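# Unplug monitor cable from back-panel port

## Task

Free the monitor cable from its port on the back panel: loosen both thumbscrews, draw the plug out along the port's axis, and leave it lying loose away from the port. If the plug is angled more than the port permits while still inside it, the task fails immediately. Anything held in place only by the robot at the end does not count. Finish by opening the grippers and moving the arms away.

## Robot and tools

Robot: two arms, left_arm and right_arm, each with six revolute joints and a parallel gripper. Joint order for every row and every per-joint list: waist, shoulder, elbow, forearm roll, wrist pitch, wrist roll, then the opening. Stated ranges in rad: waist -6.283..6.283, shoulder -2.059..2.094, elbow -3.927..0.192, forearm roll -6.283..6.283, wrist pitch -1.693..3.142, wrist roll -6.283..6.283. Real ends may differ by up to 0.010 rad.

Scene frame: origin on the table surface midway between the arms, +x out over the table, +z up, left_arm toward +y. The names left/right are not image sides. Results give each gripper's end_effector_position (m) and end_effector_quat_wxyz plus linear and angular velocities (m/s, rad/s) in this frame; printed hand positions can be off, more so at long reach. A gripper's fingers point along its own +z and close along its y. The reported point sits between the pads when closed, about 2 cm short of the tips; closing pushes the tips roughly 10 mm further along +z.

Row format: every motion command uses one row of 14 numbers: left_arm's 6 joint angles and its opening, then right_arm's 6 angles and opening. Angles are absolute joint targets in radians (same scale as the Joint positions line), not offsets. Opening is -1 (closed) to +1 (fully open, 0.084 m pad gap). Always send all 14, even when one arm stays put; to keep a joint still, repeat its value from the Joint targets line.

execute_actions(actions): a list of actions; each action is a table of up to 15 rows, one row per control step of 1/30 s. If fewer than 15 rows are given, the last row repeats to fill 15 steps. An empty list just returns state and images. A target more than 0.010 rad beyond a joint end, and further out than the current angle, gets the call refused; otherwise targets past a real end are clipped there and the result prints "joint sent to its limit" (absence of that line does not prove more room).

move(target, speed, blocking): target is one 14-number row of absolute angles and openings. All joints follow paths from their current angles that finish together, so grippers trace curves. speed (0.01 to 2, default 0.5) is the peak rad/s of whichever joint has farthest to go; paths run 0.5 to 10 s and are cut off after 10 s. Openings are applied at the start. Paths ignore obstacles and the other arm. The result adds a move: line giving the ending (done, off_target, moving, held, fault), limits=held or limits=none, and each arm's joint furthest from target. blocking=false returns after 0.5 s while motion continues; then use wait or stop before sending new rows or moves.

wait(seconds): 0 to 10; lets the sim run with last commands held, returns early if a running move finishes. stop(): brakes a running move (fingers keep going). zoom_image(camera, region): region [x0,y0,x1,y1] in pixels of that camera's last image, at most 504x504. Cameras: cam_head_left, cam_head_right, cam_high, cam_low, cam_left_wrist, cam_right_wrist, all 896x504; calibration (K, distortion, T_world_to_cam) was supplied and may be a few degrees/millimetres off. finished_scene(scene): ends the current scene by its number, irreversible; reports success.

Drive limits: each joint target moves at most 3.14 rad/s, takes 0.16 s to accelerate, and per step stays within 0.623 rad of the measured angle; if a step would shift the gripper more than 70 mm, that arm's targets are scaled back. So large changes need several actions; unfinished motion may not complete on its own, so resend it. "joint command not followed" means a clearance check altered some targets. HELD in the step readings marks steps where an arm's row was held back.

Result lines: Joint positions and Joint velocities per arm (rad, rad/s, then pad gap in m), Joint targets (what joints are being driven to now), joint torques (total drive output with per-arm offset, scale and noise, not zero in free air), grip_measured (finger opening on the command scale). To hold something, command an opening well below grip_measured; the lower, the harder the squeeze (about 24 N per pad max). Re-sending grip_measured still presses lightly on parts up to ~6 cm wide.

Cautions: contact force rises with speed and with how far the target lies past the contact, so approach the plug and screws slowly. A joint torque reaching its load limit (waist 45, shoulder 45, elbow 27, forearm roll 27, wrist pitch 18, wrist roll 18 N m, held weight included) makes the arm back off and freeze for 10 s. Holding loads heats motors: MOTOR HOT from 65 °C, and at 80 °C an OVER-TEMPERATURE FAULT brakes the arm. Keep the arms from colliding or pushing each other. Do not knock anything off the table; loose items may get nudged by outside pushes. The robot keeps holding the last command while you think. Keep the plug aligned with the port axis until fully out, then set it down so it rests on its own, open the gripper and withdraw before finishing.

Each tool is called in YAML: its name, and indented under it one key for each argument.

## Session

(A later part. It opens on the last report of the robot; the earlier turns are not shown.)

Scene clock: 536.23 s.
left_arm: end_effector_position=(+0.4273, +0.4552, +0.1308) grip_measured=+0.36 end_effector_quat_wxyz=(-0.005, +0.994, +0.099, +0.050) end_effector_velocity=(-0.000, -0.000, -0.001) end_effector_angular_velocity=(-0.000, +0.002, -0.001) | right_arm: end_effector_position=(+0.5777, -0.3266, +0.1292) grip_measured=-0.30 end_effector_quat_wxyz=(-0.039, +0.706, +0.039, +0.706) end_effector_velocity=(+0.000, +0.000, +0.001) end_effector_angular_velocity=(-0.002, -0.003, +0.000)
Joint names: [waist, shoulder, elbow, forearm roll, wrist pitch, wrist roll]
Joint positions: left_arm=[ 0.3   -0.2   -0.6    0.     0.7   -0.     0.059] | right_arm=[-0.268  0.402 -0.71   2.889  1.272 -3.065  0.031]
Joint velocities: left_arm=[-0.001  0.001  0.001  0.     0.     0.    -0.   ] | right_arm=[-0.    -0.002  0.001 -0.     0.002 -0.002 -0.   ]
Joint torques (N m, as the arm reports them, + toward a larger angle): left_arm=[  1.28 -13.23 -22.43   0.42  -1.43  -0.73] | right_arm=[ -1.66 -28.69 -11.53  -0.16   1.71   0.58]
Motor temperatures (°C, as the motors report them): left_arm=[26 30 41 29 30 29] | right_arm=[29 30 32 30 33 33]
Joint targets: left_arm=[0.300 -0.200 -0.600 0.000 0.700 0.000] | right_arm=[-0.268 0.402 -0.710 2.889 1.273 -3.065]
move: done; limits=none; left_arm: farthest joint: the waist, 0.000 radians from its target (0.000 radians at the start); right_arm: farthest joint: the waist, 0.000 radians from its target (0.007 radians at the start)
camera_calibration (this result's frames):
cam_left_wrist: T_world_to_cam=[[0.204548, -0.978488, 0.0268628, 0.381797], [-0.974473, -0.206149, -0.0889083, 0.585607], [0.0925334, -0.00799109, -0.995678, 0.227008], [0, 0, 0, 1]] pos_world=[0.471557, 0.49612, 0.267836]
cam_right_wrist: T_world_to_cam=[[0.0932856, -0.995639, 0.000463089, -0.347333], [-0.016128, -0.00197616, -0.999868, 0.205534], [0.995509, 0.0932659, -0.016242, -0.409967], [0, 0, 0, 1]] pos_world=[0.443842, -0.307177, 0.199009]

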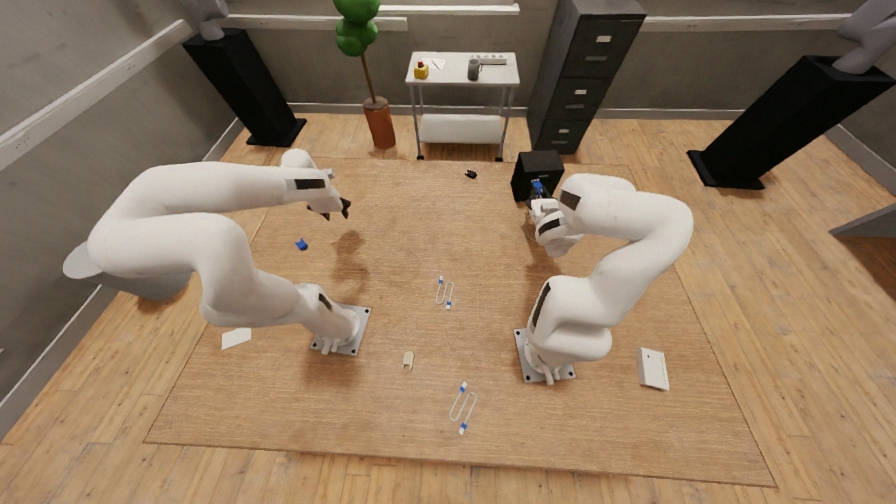

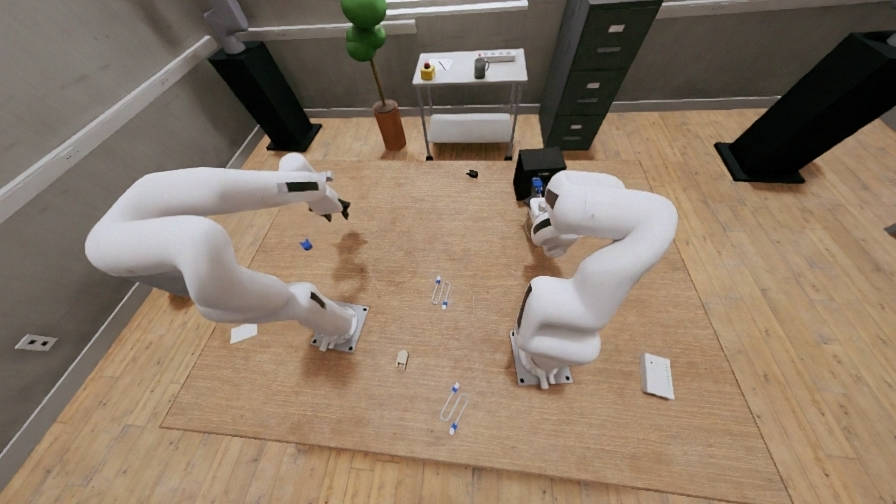

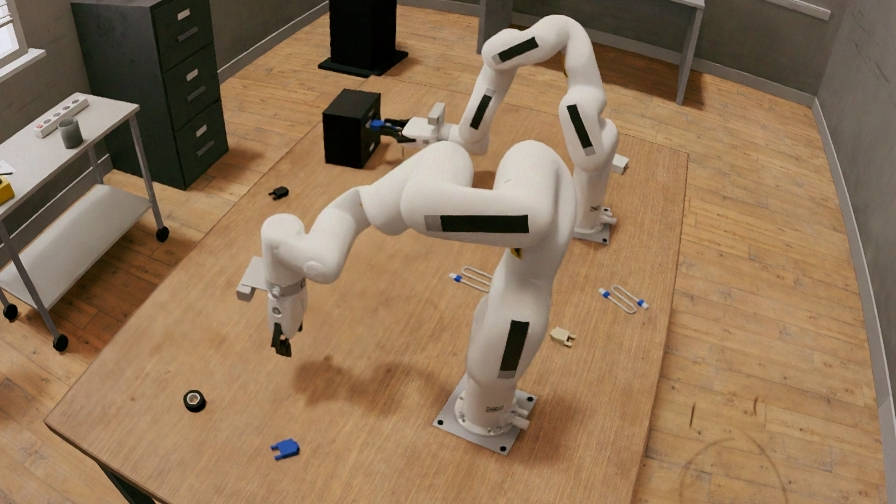

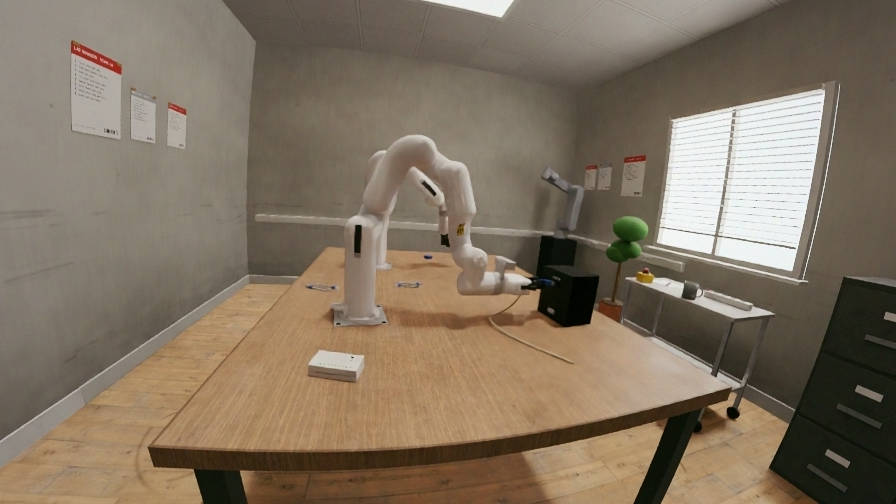

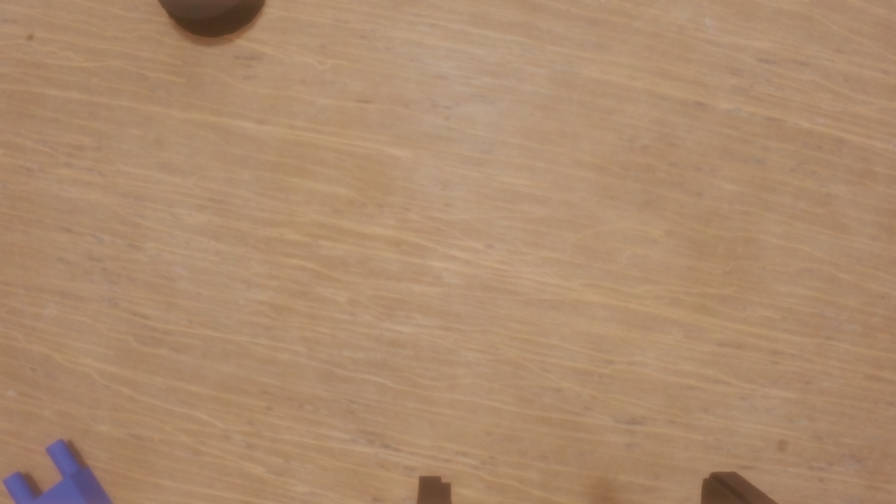

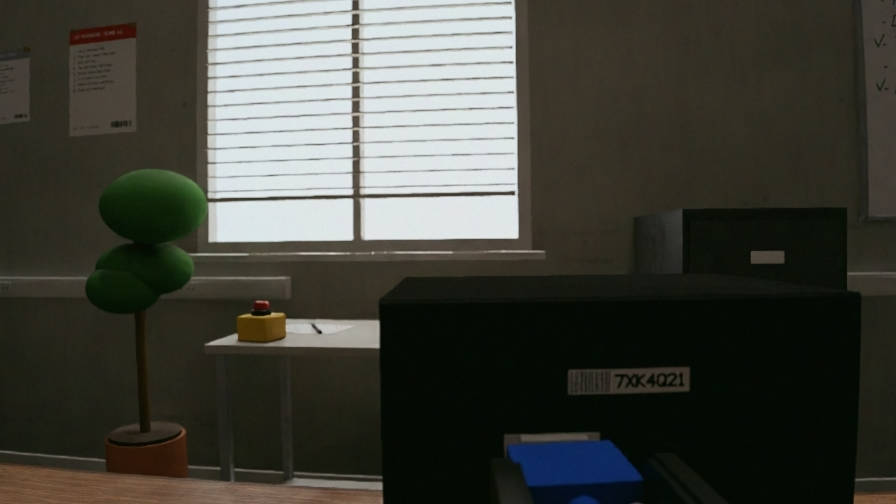

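move:
  target: [0.3,-0.2,-0.6,0,0.7,0,0.37,-0.297,0.33,-0.58,2.863,1.331,-3.065,-0.8]
  speed: 0.06

move:
  target: [0.3,-0.2,-0.6,0,0.7,0,0.37,-0.297,0.33,-0.58,2.863,0.95,-3.065,-0.8]
  speed: 0.2

Scene clock: 545.33 s.
left_arm: end_effector_position=(+0.4273, +0.4552, +0.1308) grip_measured=+0.36 end_effector_quat_wxyz=(-0.005, +0.994, +0.099, +0.050) end_effector_velocity=(+0.000, -0.000, +0.001) end_effector_angular_velocity=(+0.001, -0.001, -0.001) | right_arm: end_effector_position=(+0.5413, -0.3298, +0.1306) grip_measured=-0.30 end_effector_quat_wxyz=(-0.042, +0.706, +0.036, +0.706) end_effector_velocity=(-0.000, +0.001, +0.000) end_effector_angular_velocity=(+0.003, -0.001, +0.001)
Joint names: [waist, shoulder, elbow, forearm roll, wrist pitch, wrist roll]
Joint positions: left_arm=[ 0.3   -0.2   -0.6   -0.     0.7    0.     0.059] | right_arm=[-0.297  0.33  -0.58   2.863  1.331 -3.065  0.031]
Joint velocities: left_arm=[-0.001 -0.    -0.001  0.001  0.     0.    -0.   ] | right_arm=[ 0.001 -0.002  0.002 -0.     0.001  0.003  0.   ]
Joint torques (N m, as the arm reports them, + toward a larger angle): left_arm=[  1.11 -13.15 -22.43   0.47  -1.53  -0.2 ] | right_arm=[ -1.79 -26.12 -10.53  -0.25   1.55   0.41]
Motor temperatures (°C, as the motors report them): left_arm=[26 30 41 29 30 29] | right_arm=[29 30 32 30 33 33]
Joint targets: left_arm=[0.300 -0.200 -0.600 0.000 0.700 0.000] | right_arm=[-0.297 0.330 -0.580 2.863 1.331 -3.065]
move: done; limits=none; left_arm: farthest joint: the waist, 0.000 radians from its target (0.000 radians at the start); right_arm: farthest joint: the waist, 0.000 radians from its target (0.028 radians at the start)
camera_calibration (this result's frames):
cam_left_wrist: T_world_to_cam=[[0.204547, -0.978488, 0.0268628, 0.381797], [-0.974473, -0.206149, -0.0889081, 0.585607], [0.0925332, -0.00799118, -0.995678, 0.227008], [0, 0, 0, 1]] pos_world=[0.471557, 0.49612, 0.267835]
cam_right_wrist: T_world_to_cam=[[0.0935109, -0.995591, -0.00736321, -0.346217], [-0.0160559, 0.00588669, -0.999854, 0.208892], [0.995489, 0.0936154, -0.0154347, -0.373334], [0, 0, 0, 1]] pos_world=[0.407379, -0.31097, 0.20055]

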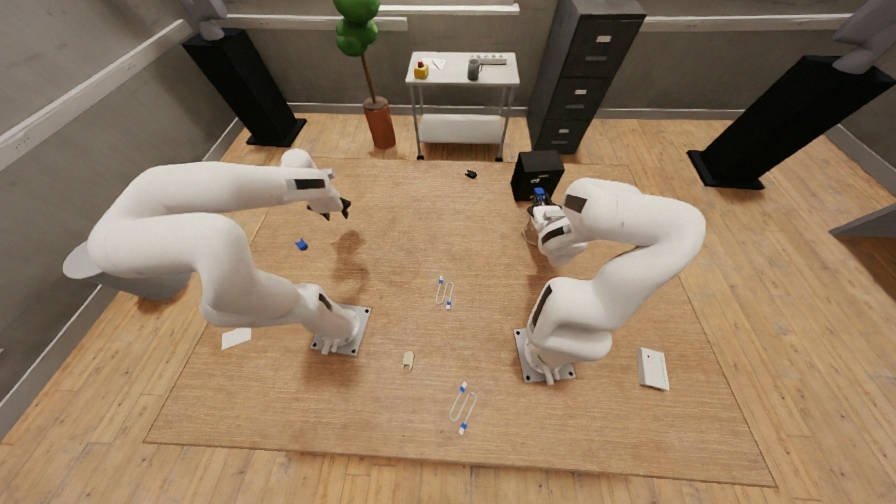

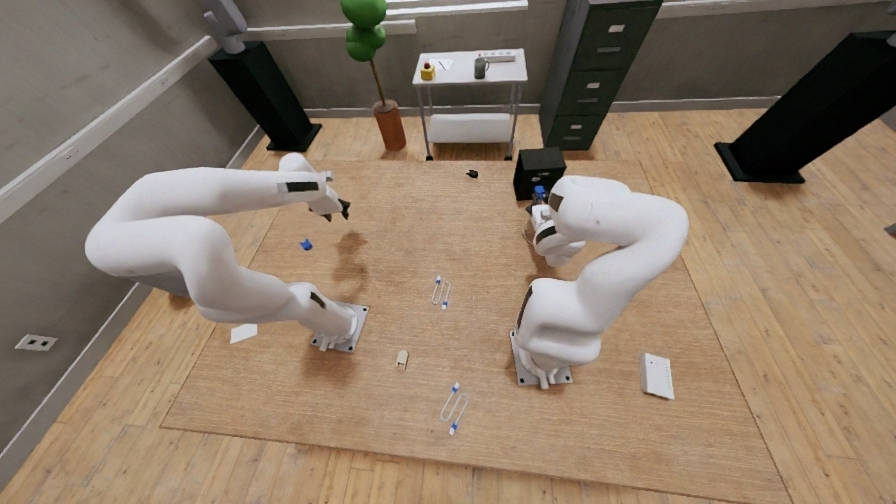

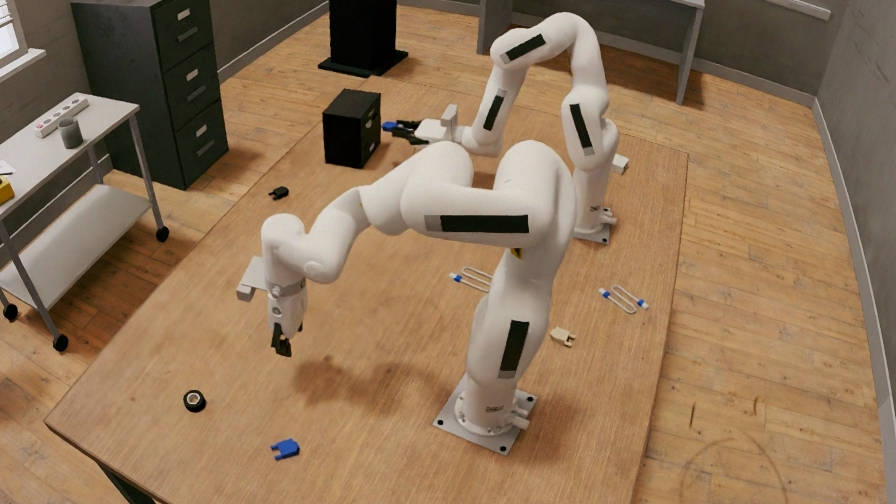

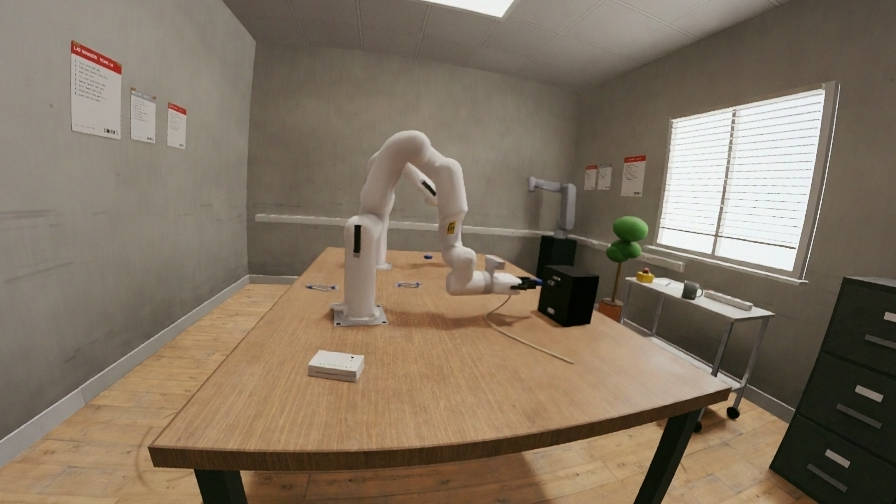

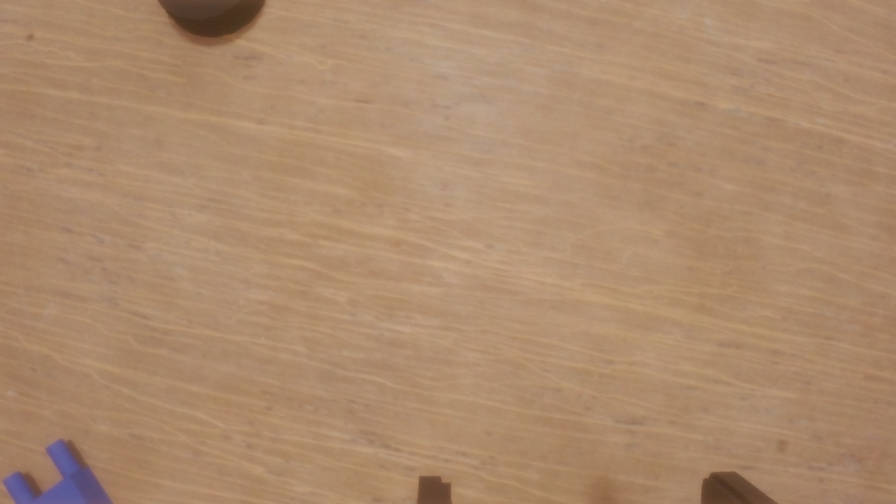

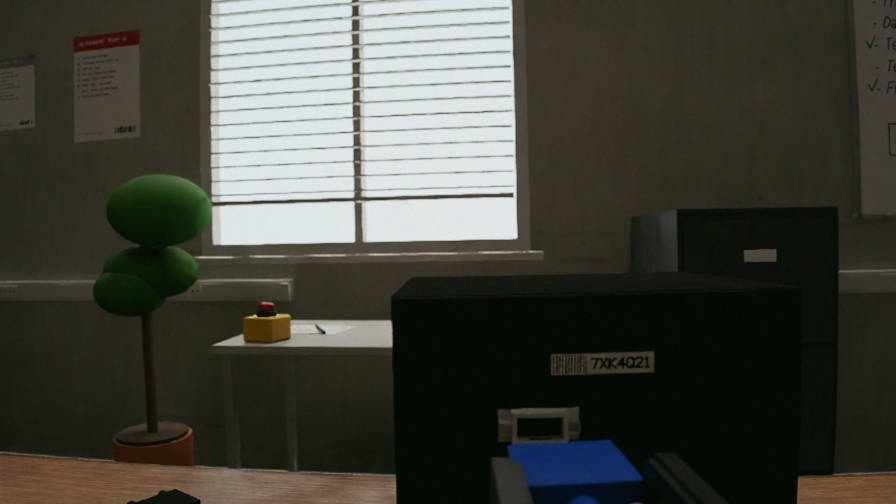

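Scene clock: 547.70 s.
left_arm: end_effector_position=(+0.4273, +0.4552, +0.1308) grip_measured=+0.36 end_effector_quat_wxyz=(-0.005, +0.994, +0.099, +0.050) end_effector_velocity=(+0.000, -0.000, -0.000) end_effector_angular_velocity=(-0.000, -0.000, -0.000) | right_arm: end_effector_position=(+0.4960, -0.3409, +0.0427) grip_measured=-0.30 end_effector_quat_wxyz=(-0.024, +0.827, +0.033, +0.561) end_effector_velocity=(-0.000, -0.000, -0.001) end_effector_angular_velocity=(-0.001, +0.002, -0.000)
Joint names: [waist, shoulder, elbow, forearm roll, wrist pitch, wrist roll]
Joint positions: left_arm=[ 0.3   -0.2   -0.6    0.     0.7    0.     0.059] | right_arm=[-0.297  0.33  -0.58   2.863  0.95  -3.065  0.031]
Joint velocities: left_arm=[-0.     0.001 -0.    -0.001 -0.     0.    -0.   ] | right_arm=[-0.     0.     0.     0.    -0.002 -0.001  0.   ]
Joint torques (N m, as the arm reports them, + toward a larger angle): left_arm=[  0.93 -12.91 -22.46  -0.07  -1.75  -0.67] | right_arm=[ -1.97 -24.81  -9.99  -0.2    0.94   0.32]
Motor temperatures (°C, as the motors report them): left_arm=[26 30 41 29 30 29] | right_arm=[29 30 31 30 33 33]
Joint targets: left_arm=[0.300 -0.200 -0.600 0.000 0.700 0.000] | right_arm=[-0.297 0.330 -0.580 2.863 0.950 -3.065]
move: done; limits=none; left_arm: farthest joint: the waist, 0.000 radians from its target (0.000 radians at the start); right_arm: farthest joint: the waist, 0.000 radians from its target (0.000 radians at the start)
camera_calibration (this result's frames):
cam_left_wrist: T_world_to_cam=[[0.204547, -0.978488, 0.0268628, 0.381797], [-0.974473, -0.206149, -0.0889082, 0.585607], [0.0925333, -0.00799115, -0.995678, 0.227008], [0, 0, 0, 1]] pos_world=[0.471557, 0.49612, 0.267835]
cam_right_wrist: T_world_to_cam=[[0.066727, -0.997763, 0.00405729, -0.341552], [-0.383819, -0.0294215, -0.92294, 0.287484], [0.920994, 0.0600277, -0.384923, -0.287286], [0, 0, 0, 1]] pos_world=[0.397722, -0.315084, 0.156133]

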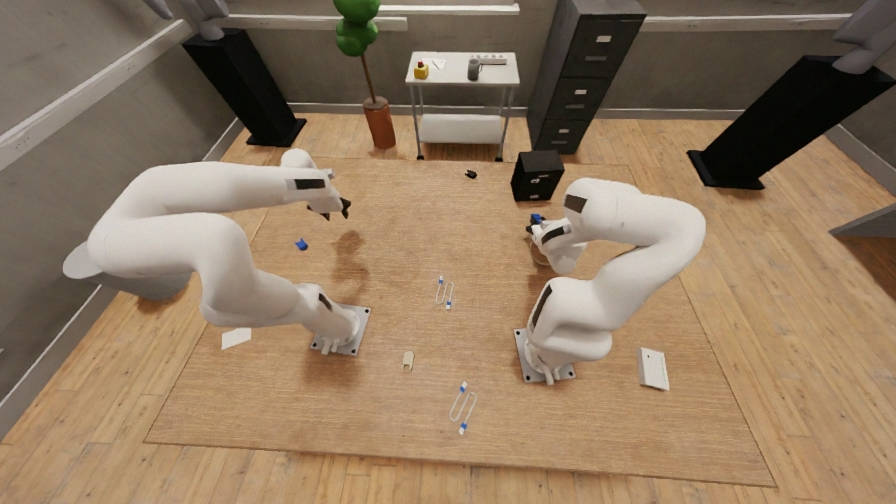

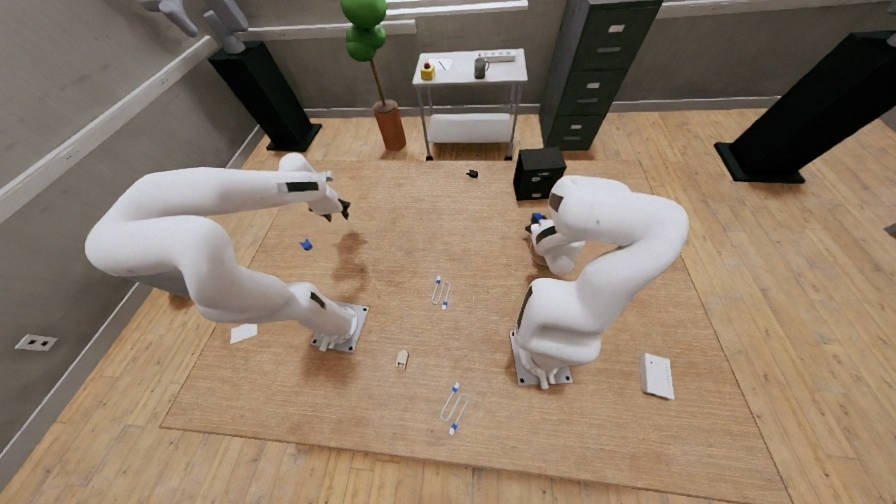

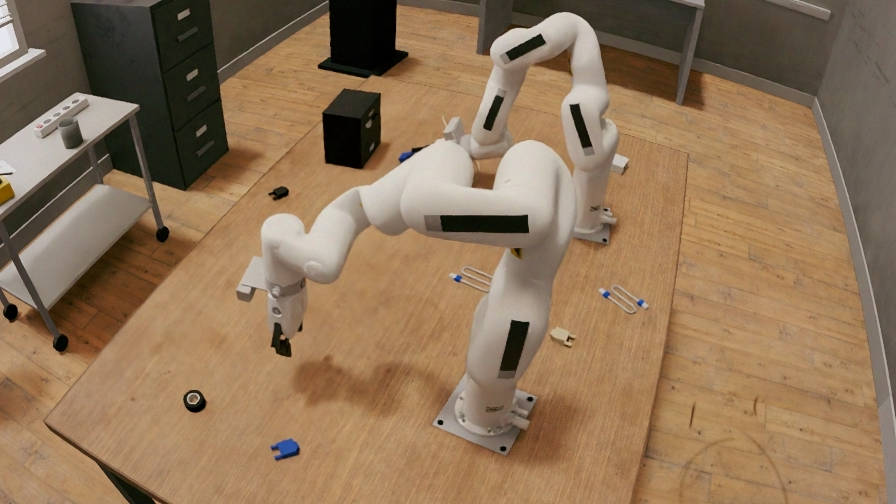

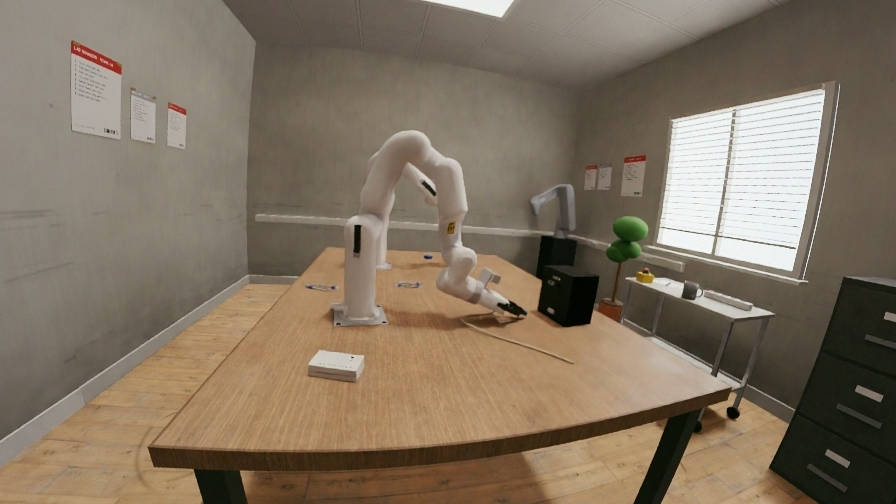

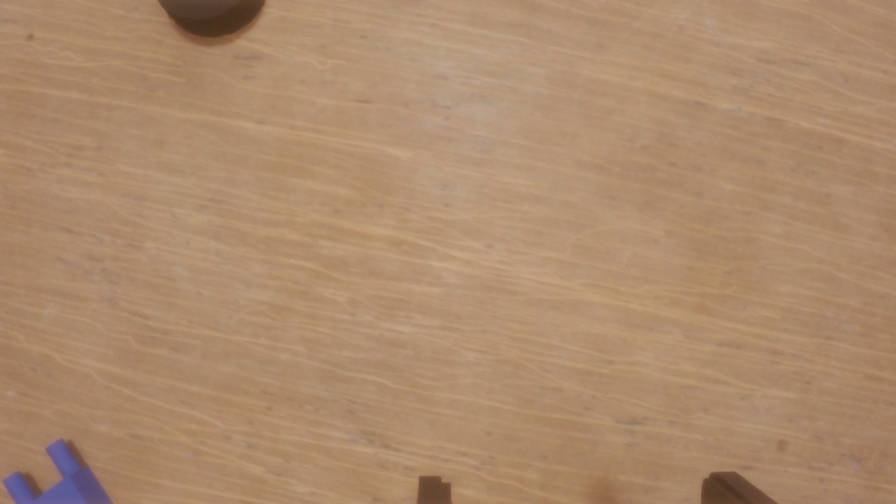

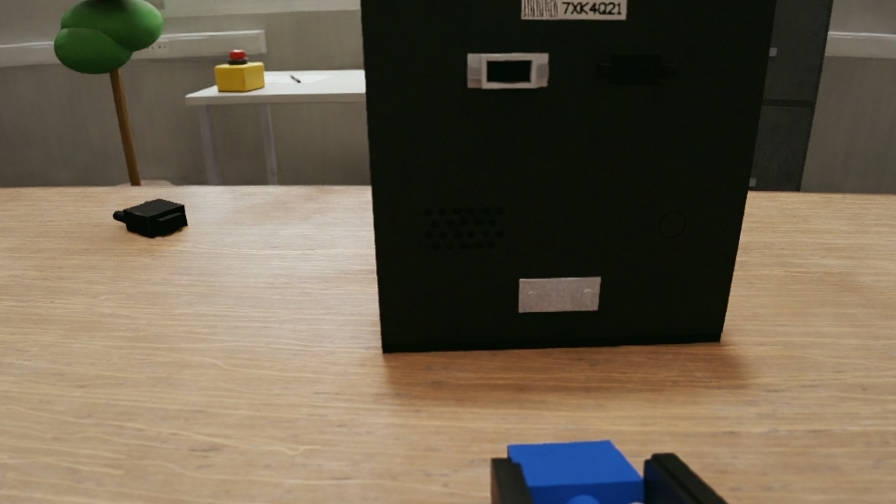

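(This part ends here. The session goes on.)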